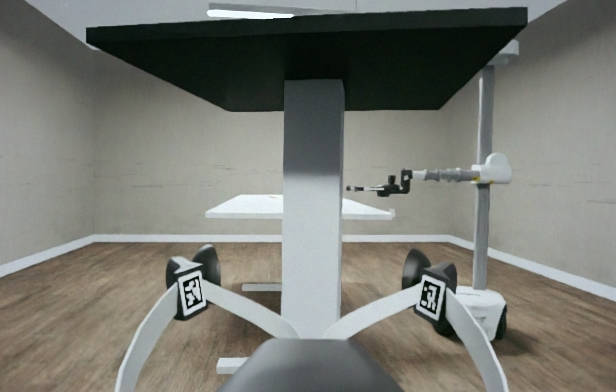

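Request:
{"op": "execute_actions", "data": {"actions": [{"r1":{"joints":{"arm_m":0.33,"wrist_yaw_rad":0.285}},"r2":{"base":{"translate_m":-0.2},"joints":{"arm_m":0}}}], "cameras": []}}

Request:
{"op": "execute_actions", "data": {"actions": [{"r1":{"joints":{"gripper_m":0.02}},"r2":{"joints":{"lift_m":0.74}}}], "cameras": ["r1_wrist_camera"]}}

Request:
{"op": "execute_actions", "data": {"actions": [{"r1":{"joints":{"lift_m":0.67}}}], "cameras": ["r1_wrist_camera"]}}

Scene clock: 41.50 s.
r1.base_odometry: x=-2.220 y=+4.122 heading=-2.933 (m, m, rad; r1's odometry frame)
r1.turned_by_wheels: +0.000 (rad since the last result)
r1.turned_by_imu: +0.000 (rad since the last result)
r1.base_tilt: forward=+1.0 right=+0.5 (deg)
r1.lidar_m: 0.58 0.58 0.75 2.60 2.61 1.58 1.37 1.37 1.65 3.02 1.11 0.67
r1.base_status: not commanded
r1.joint_positions: lift_m=+0.630 arm_m=+0.329 wrist_yaw_rad=+0.285 wrist_pitch_rad=-0.014 wrist_roll_rad=-0.010 gripper_m=+0.130
r1.joint_status: all done
r1.motor_effort: lift_m=+19(19) arm_m=+5(7) wrist_yaw_rad=+2(0) wrist_pitch_rad=-6(6) wrist_roll_rad=+1(1) gripper_m=+0(1) wheel_0=+1(0) wheel_1=+0(0) wheel_2=+0(0) (%)
r1.hand_pose: x=+0.8013 y=-0.0028 z=+0.8125 quat_wxyz=(+0.990, -0.004, -0.008, +0.142) (m; r1's base frame)
r1.wrist_depth_mm: - - - - - - - / - - - - - - - / - - - - - - - / - - - - - - - / - - - 200 574 683 668 / 469 459 218 200 197 338 384 / 319 309 303 - 303 278 282
r2.base_odometry: x=+0.150 y=-0.687 heading=+0.000 (m, m, rad; r2's odometry frame)
r2.turned_by_wheels: +0.000 (rad since the last result)
r2.turned_by_imu: +0.000 (rad since the last result)
r2.base_tilt: forward=-1.0 right=+0.7 (deg)
r2.lidar_m: 0.88 3.32 2.23 2.05 2.04 2.61 2.86 2.89 2.95 2.68 2.71 2.91
r2.base_status: done
r2.joint_positions: lift_m=+0.634 arm_m=+0.001 wrist_yaw_rad=+0.012 wrist_pitch_rad=+0.001 wrist_roll_rad=+0.003 gripper_m=+0.100
r2.joint_status: all done
r2.motor_effort: lift_m=+15(15) arm_m=-8(10) wrist_yaw_rad=-2(0) wrist_pitch_rad=-8(8) wrist_roll_rad=+2(1) gripper_m=-2(4) wheel_0=-1(6) wheel_1=+0(6) wheel_2=-1(9) (%)
r2.hand_pose: x=+0.4618 y=-0.0840 z=+0.8124 quat_wxyz=(+1.000, +0.001, +0.000, +0.006) (m; r2's base frame)
r2.wrist_depth_mm: - - - - - - - / - - - - - - - / - - - - - - - / - - - - - - - / - - - - - - - / - - - 732 - - - / 1708 1708 1708 - 1808 1661 1756
pictures: none
No camera images: the call's "cameras" was empty. Leave "cameras" out to get every camera's image.

Scene clock: 43.50 s.
r1.base_odometry: x=-2.220 y=+4.122 heading=-2.933 (m, m, rad; r1's odometry frame)
r1.turned_by_wheels: +0.000 (rad since the last result)
r1.turned_by_imu: +0.000 (rad since the last result)
r1.base_tilt: forward=+0.9 right=+0.4 (deg)
r1.lidar_m: 0.61 0.60 0.74 2.67 2.60 1.59 1.37 1.37 1.66 3.03 1.12 0.67
r1.base_status: not commanded
r1.joint_positions: lift_m=+0.630 arm_m=+0.329 wrist_yaw_rad=+0.285 wrist_pitch_rad=-0.014 wrist_roll_rad=-0.010 gripper_m=+0.020
r1.joint_status: all done
r1.motor_effort: lift_m=+19(20) arm_m=+6(6) wrist_yaw_rad=+3(3) wrist_pitch_rad=-5(6) wrist_roll_rad=+1(0) gripper_m=-16(15) wheel_0=+1(1) wheel_1=+0(0) wheel_2=+0(0) (%)
r1.hand_pose: x=+0.8013 y=-0.0028 z=+0.8125 quat_wxyz=(+0.990, -0.004, -0.008, +0.142) (m; r1's base frame)
r1.wrist_depth_mm: - - - - - - - / - - - - - - - / - - - - - - - / - - - - - - - / - - - 188 195 707 668 / 466 455 189 188 185 180 384 / 319 306 301 - 301 278 285
r2.base_odometry: x=+0.150 y=-0.687 heading=+0.000 (m, m, rad; r2's odometry frame)
r2.turned_by_wheels: +0.000 (rad since the last result)
r2.turned_by_imu: -0.001 (rad since the last result)
r2.base_tilt: forward=-0.9 right=+0.7 (deg)
r2.lidar_m: 0.89 3.34 2.22 2.03 2.06 2.61 2.86 2.91 2.96 2.68 2.70 2.88
r2.base_status: not commanded
r2.joint_positions: lift_m=+0.740 arm_m=+0.001 wrist_yaw_rad=+0.012 wrist_pitch_rad=+0.001 wrist_roll_rad=+0.003 gripper_m=+0.100
r2.joint_status: all done
r2.motor_effort: lift_m=+24(26) arm_m=-8(7) wrist_yaw_rad=-1(3) wrist_pitch_rad=-8(8) wrist_roll_rad=-3(1) gripper_m=+0(1) wheel_0=-1(1) wheel_1=-1(0) wheel_2=-1(1) (%)
r2.hand_pose: x=+0.4618 y=-0.0840 z=+0.9176 quat_wxyz=(+1.000, +0.001, +0.000, +0.006) (m; r2's base frame)
r2.wrist_depth_mm: - - - - - - - / - - - - - - - / - - - - - - - / - - - - - - - / - - - - - - - / - - - 732 - - - / 1863 1921 1863 - - 1863 -
pictures: r1_wrist_camera
camera_calibration (this result's frames):
r1_wrist_camera: T_world_to_cam=[[0.325925, -0.944533, -0.0403774, -0.218105], [-0.0298892, 0.0323933, -0.999028, 0.886231], [0.944923, 0.326815, -0.0176735, -0.513845], [0, 0, 0, 1]] pos_world=[0.583119, -0.0667833, 0.867482]
Images, in order (width x height): r1_wrist_camera 616x392.

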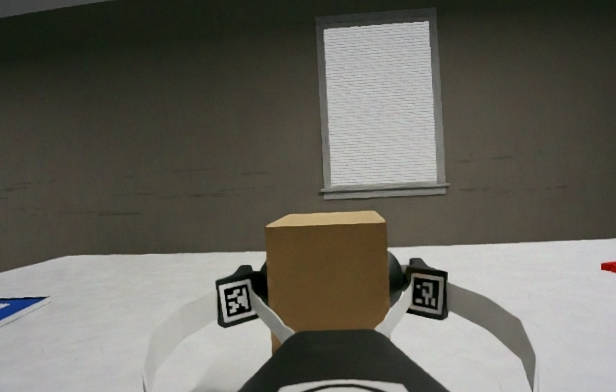

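Scene clock: 44.50 s.
r1.base_odometry: x=-2.220 y=+4.122 heading=-2.933 (m, m, rad; r1's odometry frame)
r1.turned_by_wheels: +0.000 (rad since the last result)
r1.turned_by_imu: +0.000 (rad since the last result)
r1.base_tilt: forward=+1.0 right=+0.7 (deg)
r1.lidar_m: 0.58 0.61 0.72 2.69 2.61 1.60 1.37 1.38 1.67 3.03 1.10 0.65
r1.base_status: not commanded
r1.joint_positions: lift_m=+0.670 arm_m=+0.329 wrist_yaw_rad=+0.285 wrist_pitch_rad=-0.011 wrist_roll_rad=-0.010 gripper_m=+0.020
r1.joint_status: all done
r1.motor_effort: lift_m=+25(26) arm_m=+6(5) wrist_yaw_rad=+3(3) wrist_pitch_rad=-16(16) wrist_roll_rad=+1(1) gripper_m=-15(15) wheel_0=+1(1) wheel_1=+0(0) wheel_2=+0(0) (%)
r1.hand_pose: x=+0.8014 y=-0.0028 z=+0.8511 quat_wxyz=(+0.990, -0.004, -0.006, +0.142) (m; r1's base frame)
r1.wrist_depth_mm: - - - - - - - / - - - - - - - / - - - - - - - / - - - - - - - / - - - 188 195 - - / 591 580 190 189 186 179 484 / 404 387 384 - 379 349 357
r2.base_odometry: x=+0.150 y=-0.687 heading=+0.000 (m, m, rad; r2's odometry frame)
r2.turned_by_wheels: +0.000 (rad since the last result)
r2.turned_by_imu: +0.000 (rad since the last result)
r2.base_tilt: forward=-1.0 right=+0.7 (deg)
r2.lidar_m: 0.90 3.35 2.22 2.03 2.07 2.62 2.85 2.89 2.95 2.67 2.73 2.89
r2.base_status: not commanded
r2.joint_positions: lift_m=+0.740 arm_m=+0.001 wrist_yaw_rad=+0.012 wrist_pitch_rad=+0.001 wrist_roll_rad=+0.003 gripper_m=+0.100
r2.joint_status: not commanded
r2.motor_effort: lift_m=+24(24) arm_m=-8(8) wrist_yaw_rad=-1(1) wrist_pitch_rad=-9(9) wrist_roll_rad=-2(1) gripper_m=-5(1) wheel_0=+0(1) wheel_1=+0(0) wheel_2=-1(1) (%)
r2.hand_pose: x=+0.4618 y=-0.0840 z=+0.9176 quat_wxyz=(+1.000, +0.001, +0.000, +0.006) (m; r2's base frame)
r2.wrist_depth_mm: - - - - - - - / - - - - - - - / - - - - - - - / - - - - - - - / - - - - - - - / - - - 732 - - - / 1921 1921 1921 - - 1808 -
pictures: r1_wrist_camera
camera_calibration (this result's frames):
r1_wrist_camera: T_world_to_cam=[[0.3258, -0.94457, -0.04053, -0.216317], [-0.0329895, 0.0314851, -0.99896, 0.927248], [0.944863, 0.326798, -0.020903, -0.510381], [0, 0, 0, 1]] pos_world=[0.583306, -0.0667296, 0.906848]
Images, in order (width x height): r1_wrist_camera 616x392.

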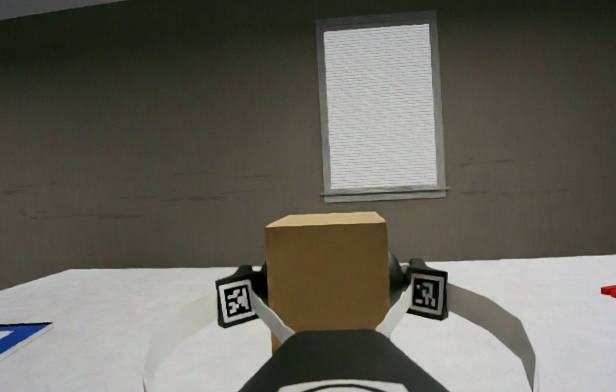

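Request:
{"op": "execute_actions", "data": {"actions": [{"r1":{"base":{"strafe_m":2},"joints":{"lift_m":0.87,"arm_m":0.245,"wrist_yaw_rad":0.44},"pace":"fast"}}], "cameras": ["r1_head_camera","r2_wrist_camera","r2_head_camera"]}}

Scene clock: 51.07 s.
r1.base_odometry: x=-1.806 y=+2.165 heading=-2.933 (m, m, rad; r1's odometry frame)
r1.turned_by_wheels: +0.000 (rad since the last result)
r1.turned_by_imu: +0.013 (rad since the last result)
r1.base_tilt: forward=+0.9 right=+0.6 (deg)
r1.lidar_m: 0.60 0.79 0.83 3.67 3.34 2.01 1.79 1.78 2.18 4.07 1.45 3.28
r1.base_status: done
r1.joint_positions: lift_m=+0.870 arm_m=+0.246 wrist_yaw_rad=+0.440 wrist_pitch_rad=-0.011 wrist_roll_rad=-0.010 gripper_m=+0.020
r1.joint_status: all done
r1.motor_effort: lift_m=+24(27) arm_m=-6(7) wrist_yaw_rad=+2(14) wrist_pitch_rad=-15(16) wrist_roll_rad=+0(1) gripper_m=-15(16) wheel_0=-1(14) wheel_1=-1(11) wheel_2=+0(2) (%)
r1.hand_pose: x=+0.7151 y=+0.0438 z=+1.0511 quat_wxyz=(+0.976, -0.003, -0.006, +0.218) (m; r1's base frame)
r1.wrist_depth_mm: - - - - - - - / - - - - - - - / - - - - - - - / - - - - - - - / - - - 187 194 - - / - - 190 187 185 - - / - - - - - - -
r2.base_odometry: x=+0.150 y=-0.687 heading=+0.000 (m, m, rad; r2's odometry frame)
r2.turned_by_wheels: +0.000 (rad since the last result)
r2.turned_by_imu: -0.002 (rad since the last result)
r2.base_tilt: forward=-1.0 right=+0.7 (deg)
r2.lidar_m: 0.90 3.34 2.21 2.04 2.07 2.62 2.86 2.90 2.94 2.66 1.09 1.03
r2.base_status: not commanded
r2.joint_positions: lift_m=+0.740 arm_m=+0.001 wrist_yaw_rad=+0.012 wrist_pitch_rad=+0.001 wrist_roll_rad=+0.003 gripper_m=+0.100
r2.joint_status: not commanded
r2.motor_effort: lift_m=+24(24) arm_m=-8(7) wrist_yaw_rad=-1(1) wrist_pitch_rad=-8(8) wrist_roll_rad=+1(0) gripper_m=+0(3) wheel_0=-1(0) wheel_1=-1(1) wheel_2=-1(1) (%)
r2.hand_pose: x=+0.4618 y=-0.0840 z=+0.9176 quat_wxyz=(+1.000, +0.001, +0.000, +0.006) (m; r2's base frame)
r2.wrist_depth_mm: - - - - - - - / - - - - - - 691 / - - - - 788 - - / - - - - - - - / - - - - - - - / - - - 732 - - - / 1921 1863 1921 - - 1863 -
pictures: r1_head_camera, r2_head_camera, r2_wrist_camera
camera_calibration (this result's frames):
r2_wrist_camera: T_world_to_cam=[[0.0192672, -0.999371, 0.0297787, -0.119556], [-0.0322269, -0.0303896, -0.999018, 0.978502], [0.999295, 0.0182886, -0.0327922, -0.204641], [0, 0, 0, 1]] pos_world=[0.238334, -0.0860019, 0.974391]
Images, in order (width x height): r1_head_camera 420x560, r2_head_camera 420x560, r2_wrist_camera 616x392.

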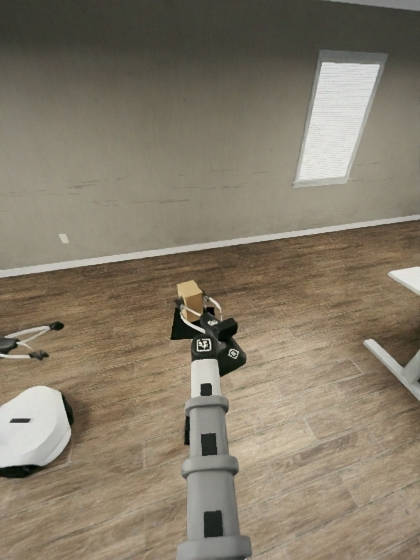

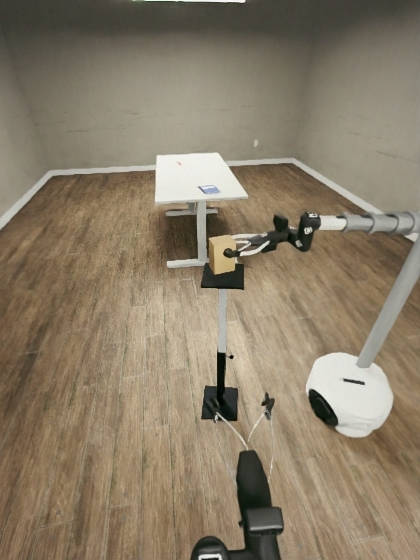

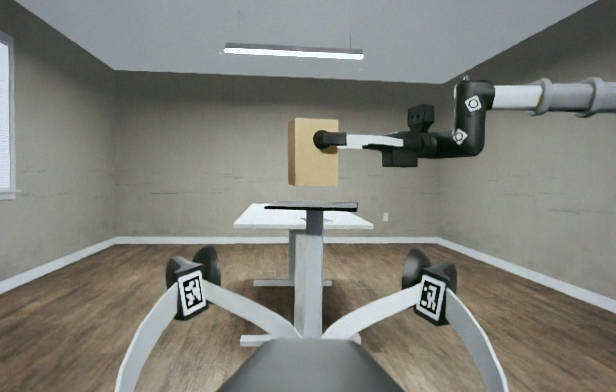

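Gap ≈ 3.4 cm.

Request:
{"op": "execute_actions", "data": {"actions": [{"r1":{"joints":{"lift_m":0.835},"pace":"slow"}}], "cameras": ["r2_wrist_camera"]}}

Request:
{"op": "execute_actions", "data": {"actions": [{"r1":{"joints":{"gripper_m":0.14}}}], "cameras": ["r1_wrist_camera"]}}

Request:
{"op": "execute_actions", "data": {"actions": [{"r1":{"joints":{"lift_m":0.92},"pace":"fast"},"r2":{"base":{"translate_m":-0.15},"pace":"fast"}}], "cameras": []}}

Request:
{"op": "execute_actions", "data": {"actions": [{"r1":{"base":{"translate_m":-0.3},"joints":{"arm_m":0},"pace":"fast"}}], "cameras": ["r1_head_camera"]}}

Scene clock: 52.77 s.
r1.base_odometry: x=-1.806 y=+2.165 heading=-2.933 (m, m, rad; r1's odometry frame)
r1.turned_by_wheels: +0.000 (rad since the last result)
r1.turned_by_imu: +0.000 (rad since the last result)
r1.base_tilt: forward=+0.8 right=+0.5 (deg)
r1.lidar_m: 0.62 0.76 0.87 3.70 3.32 2.02 1.78 1.80 2.17 4.03 1.46 3.30
r1.base_status: not commanded
r1.joint_positions: lift_m=+0.835 arm_m=+0.246 wrist_yaw_rad=+0.440 wrist_pitch_rad=-0.011 wrist_roll_rad=-0.010 gripper_m=+0.020
r1.joint_status: all done
r1.motor_effort: lift_m=+19(22) arm_m=-6(5) wrist_yaw_rad=+3(3) wrist_pitch_rad=-15(15) wrist_roll_rad=+0(1) gripper_m=-16(15) wheel_0=+0(0) wheel_1=-1(1) wheel_2=+0(0) (%)
r1.hand_pose: x=+0.7151 y=+0.0438 z=+1.0166 quat_wxyz=(+0.976, -0.003, -0.006, +0.218) (m; r1's base frame)
r1.wrist_depth_mm: - - - - - - - / - - - - - - - / - - - - - - - / - - - - - - - / - - - 187 195 - - / - - 190 188 186 179 - / - - - - - - -
r2.base_odometry: x=+0.150 y=-0.687 heading=+0.000 (m, m, rad; r2's odometry frame)
r2.turned_by_wheels: +0.000 (rad since the last result)
r2.turned_by_imu: -0.001 (rad since the last result)
r2.base_tilt: forward=-0.9 right=+0.7 (deg)
r2.lidar_m: 0.88 3.33 2.21 2.04 2.06 2.60 2.87 2.89 2.95 2.67 1.05 1.02
r2.base_status: not commanded
r2.joint_positions: lift_m=+0.740 arm_m=+0.001 wrist_yaw_rad=+0.012 wrist_pitch_rad=+0.001 wrist_roll_rad=+0.003 gripper_m=+0.100
r2.joint_status: not commanded
r2.motor_effort: lift_m=+24(24) arm_m=-8(7) wrist_yaw_rad=-2(1) wrist_pitch_rad=-8(7) wrist_roll_rad=+1(2) gripper_m=+0(0) wheel_0=-1(1) wheel_1=-1(1) wheel_2=-1(2) (%)
r2.hand_pose: x=+0.4618 y=-0.0840 z=+0.9176 quat_wxyz=(+1.000, +0.001, +0.000, +0.006) (m; r2's base frame)
r2.wrist_depth_mm: - - - - - - - / - - - - - - - / - - - - - 723 - / - - - 707 - - - / - - - - - - - / - - - 732 - - - / 1808 1921 1921 - - 1863 -
pictures: r2_wrist_camera
camera_calibration (this result's frames):
r2_wrist_camera: T_world_to_cam=[[0.0192674, -0.999371, 0.0297787, -0.119556], [-0.0322269, -0.0303895, -0.999018, 0.978502], [0.999295, 0.0182888, -0.0327922, -0.204641], [0, 0, 0, 1]] pos_world=[0.238334, -0.0860019, 0.974391]
Images, in order (width x height): r2_wrist_camera 616x392.

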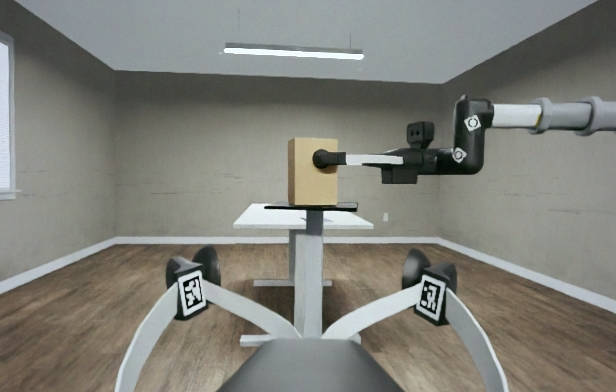

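Scene clock: 54.93 s.
r1.base_odometry: x=-1.806 y=+2.165 heading=-2.933 (m, m, rad; r1's odometry frame)
r1.turned_by_wheels: +0.000 (rad since the last result)
r1.turned_by_imu: +0.000 (rad since the last result)
r1.base_tilt: forward=+0.9 right=+0.5 (deg)
r1.lidar_m: 0.62 0.79 0.85 3.69 3.31 2.02 1.79 1.81 2.17 4.06 1.46 3.30
r1.base_status: not commanded
r1.joint_positions: lift_m=+0.835 arm_m=+0.246 wrist_yaw_rad=+0.440 wrist_pitch_rad=-0.014 wrist_roll_rad=-0.010 gripper_m=+0.140
r1.joint_status: all done
r1.motor_effort: lift_m=+19(19) arm_m=-5(5) wrist_yaw_rad=+2(3) wrist_pitch_rad=-7(15) wrist_roll_rad=+1(1) gripper_m=-1(20) wheel_0=-1(0) wheel_1=-1(1) wheel_2=+0(0) (%)
r1.hand_pose: x=+0.7151 y=+0.0438 z=+1.0174 quat_wxyz=(+0.976, -0.003, -0.008, +0.218) (m; r1's base frame)
r1.wrist_depth_mm: - - - - - - - / - - - - - - - / - - - - - - - / - - - - - - - / - - - 195 - - - / - - - 195 191 - - / - - - - - - -
r2.base_odometry: x=+0.150 y=-0.687 heading=+0.000 (m, m, rad; r2's odometry frame)
r2.turned_by_wheels: +0.000 (rad since the last result)
r2.turned_by_imu: -0.001 (rad since the last result)
r2.base_tilt: forward=-0.8 right=+0.8 (deg)
r2.lidar_m: 0.88 3.29 2.21 2.03 2.08 2.60 2.86 2.90 2.93 2.67 1.08 1.02
r2.base_status: not commanded
r2.joint_positions: lift_m=+0.740 arm_m=+0.001 wrist_yaw_rad=+0.012 wrist_pitch_rad=+0.001 wrist_roll_rad=+0.003 gripper_m=+0.100
r2.joint_status: not commanded
r2.motor_effort: lift_m=+24(24) arm_m=-8(8) wrist_yaw_rad=-1(1) wrist_pitch_rad=-8(8) wrist_roll_rad=+2(4) gripper_m=-1(3) wheel_0=-1(1) wheel_1=+0(0) wheel_2=-1(1) (%)
r2.hand_pose: x=+0.4618 y=-0.0840 z=+0.9176 quat_wxyz=(+1.000, +0.001, +0.000, +0.006) (m; r2's base frame)
r2.wrist_depth_mm: - - - - - - - / - - - - - - - / - - - - - 741 - / - - - 723 - - - / - - - - - - - / - - - 732 - - - / 1863 1863 1921 - - 1863 -
pictures: r1_wrist_camera
camera_calibration (this result's frames):
r1_wrist_camera: T_world_to_cam=[[0.467921, -0.882847, -0.0403958, -0.241916], [-0.0348761, 0.0272266, -0.999021, 1.09066], [0.883082, 0.468871, -0.0180504, -0.405545], [0, 0, 0, 1]] pos_world=[0.509364, -0.053121, 1.0725]
Images, in order (width x height): r1_wrist_camera 616x392.

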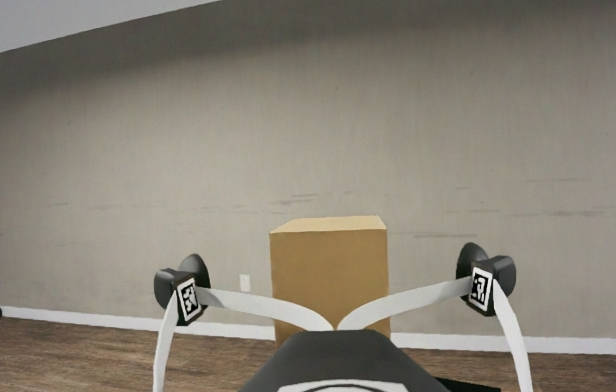

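Scene clock: 56.50 s.
r1.base_odometry: x=-1.806 y=+2.165 heading=-2.933 (m, m, rad; r1's odometry frame)
r1.turned_by_wheels: +0.000 (rad since the last result)
r1.turned_by_imu: +0.000 (rad since the last result)
r1.base_tilt: forward=+1.0 right=+0.6 (deg)
r1.lidar_m: 0.63 0.98 0.89 3.70 3.33 2.04 1.80 1.80 2.18 4.03 1.44 3.30
r1.base_status: not commanded
r1.joint_positions: lift_m=+0.920 arm_m=+0.246 wrist_yaw_rad=+0.440 wrist_pitch_rad=-0.014 wrist_roll_rad=-0.010 gripper_m=+0.140
r1.joint_status: all done
r1.motor_effort: lift_m=+23(27) arm_m=-5(5) wrist_yaw_rad=+2(2) wrist_pitch_rad=-7(7) wrist_roll_rad=+1(1) gripper_m=+0(0) wheel_0=+0(1) wheel_1=-1(1) wheel_2=+0(0) (%)
r1.hand_pose: x=+0.7151 y=+0.0438 z=+1.1021 quat_wxyz=(+0.976, -0.003, -0.008, +0.218) (m; r1's base frame)
r1.wrist_depth_mm: - - - - - - - / - - - - - - - / - - - - - - - / - - - - - - - / - - - - - - - / - - - - - - - / - - - - - - -
r2.base_odometry: x=+0.000 y=-0.687 heading=+0.000 (m, m, rad; r2's odometry frame)
r2.turned_by_wheels: +0.000 (rad since the last result)
r2.turned_by_imu: +0.000 (rad since the last result)
r2.base_tilt: forward=-1.1 right=+0.9 (deg)
r2.lidar_m: 1.03 3.31 2.18 2.02 2.05 2.55 2.71 2.75 2.95 2.70 2.76 1.14
r2.base_status: done
r2.joint_positions: lift_m=+0.740 arm_m=+0.001 wrist_yaw_rad=+0.012 wrist_pitch_rad=+0.001 wrist_roll_rad=+0.003 gripper_m=+0.100
r2.joint_status: not commanded
r2.motor_effort: lift_m=+24(24) arm_m=-8(7) wrist_yaw_rad=-2(2) wrist_pitch_rad=-8(8) wrist_roll_rad=+0(3) gripper_m=-2(1) wheel_0=-2(5) wheel_1=+0(6) wheel_2=-1(11) (%)
r2.hand_pose: x=+0.4618 y=-0.0840 z=+0.9176 quat_wxyz=(+1.000, +0.001, +0.000, +0.006) (m; r2's base frame)
r2.wrist_depth_mm: - - - - - - - / - - - - - - 842 / - - - - - - - / - - - - - - - / - - - - - - - / - - - 891 - - - / 1921 1921 1921 - - 1863 -
pictures: none
No camera images: the call's "cameras" was empty. Leave "cameras" out to get every camera's image.

Scene clock: 58.73 s.
r1.base_odometry: x=-1.513 y=+2.227 heading=-2.934 (m, m, rad; r1's odometry frame)
r1.turned_by_wheels: +0.000 (rad since the last result)
r1.turned_by_imu: +0.001 (rad since the last result)
r1.base_tilt: forward=+0.9 right=+0.4 (deg)
r1.lidar_m: 0.91 1.11 1.29 3.61 2.80 1.69 1.50 1.51 1.83 3.39 1.61 1.82
r1.base_status: done
r1.joint_positions: lift_m=+0.920 arm_m=+0.001 wrist_yaw_rad=+0.440 wrist_pitch_rad=-0.014 wrist_roll_rad=-0.010 gripper_m=+0.140
r1.joint_status: all done
r1.motor_effort: lift_m=+23(23) arm_m=-5(7) wrist_yaw_rad=+3(1) wrist_pitch_rad=-6(7) wrist_roll_rad=+1(1) gripper_m=+0(0) wheel_0=-2(9) wheel_1=-2(9) wheel_2=-1(10) (%)
r1.hand_pose: x=+0.4701 y=+0.0438 z=+1.1022 quat_wxyz=(+0.976, -0.003, -0.008, +0.218) (m; r1's base frame)
r1.wrist_depth_mm: - - - - - - - / 1160 - - - - - - / - - - - - - - / - - - - - - - / 1160 - - - - 683 - / - - - - - 603 - / - - - - - - -
r2.base_odometry: x=+0.000 y=-0.687 heading=+0.000 (m, m, rad; r2's odometry frame)
r2.turned_by_wheels: +0.000 (rad since the last result)
r2.turned_by_imu: -0.001 (rad since the last result)
r2.base_tilt: forward=-1.0 right=+0.8 (deg)
r2.lidar_m: 1.05 3.29 2.20 2.02 2.06 2.60 2.70 2.75 2.98 2.70 1.31 1.20
r2.base_status: not commanded
r2.joint_positions: lift_m=+0.740 arm_m=+0.001 wrist_yaw_rad=+0.012 wrist_pitch_rad=+0.001 wrist_roll_rad=+0.003 gripper_m=+0.100
r2.joint_status: not commanded
r2.motor_effort: lift_m=+24(24) arm_m=-8(8) wrist_yaw_rad=-1(2) wrist_pitch_rad=-8(8) wrist_roll_rad=+4(1) gripper_m=-2(2) wheel_0=-1(2) wheel_1=+1(0) wheel_2=-2(1) (%)
r2.hand_pose: x=+0.4618 y=-0.0840 z=+0.9176 quat_wxyz=(+1.000, +0.001, +0.000, +0.006) (m; r2's base frame)
r2.wrist_depth_mm: - - - - - - - / - - - - - - - / - - - - - - - / - - - - - - - / - - - - - - - / - - - 891 - - - / 1863 1921 1921 - - 1863 -
pictures: r1_head_camera
Images, in order (width x height): r1_head_camera 420x560.

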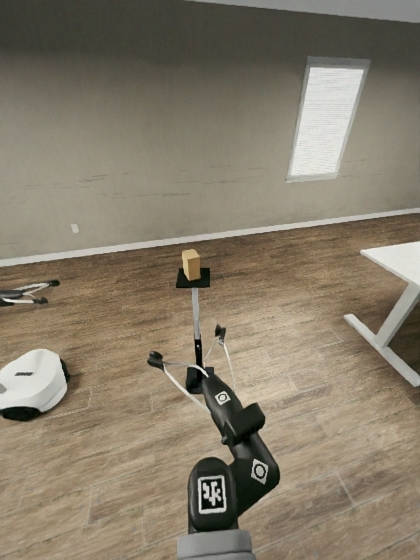

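Request:
{"op": "finished_scene", "data": {"scene": 1}}

The scene is finished: the task was done.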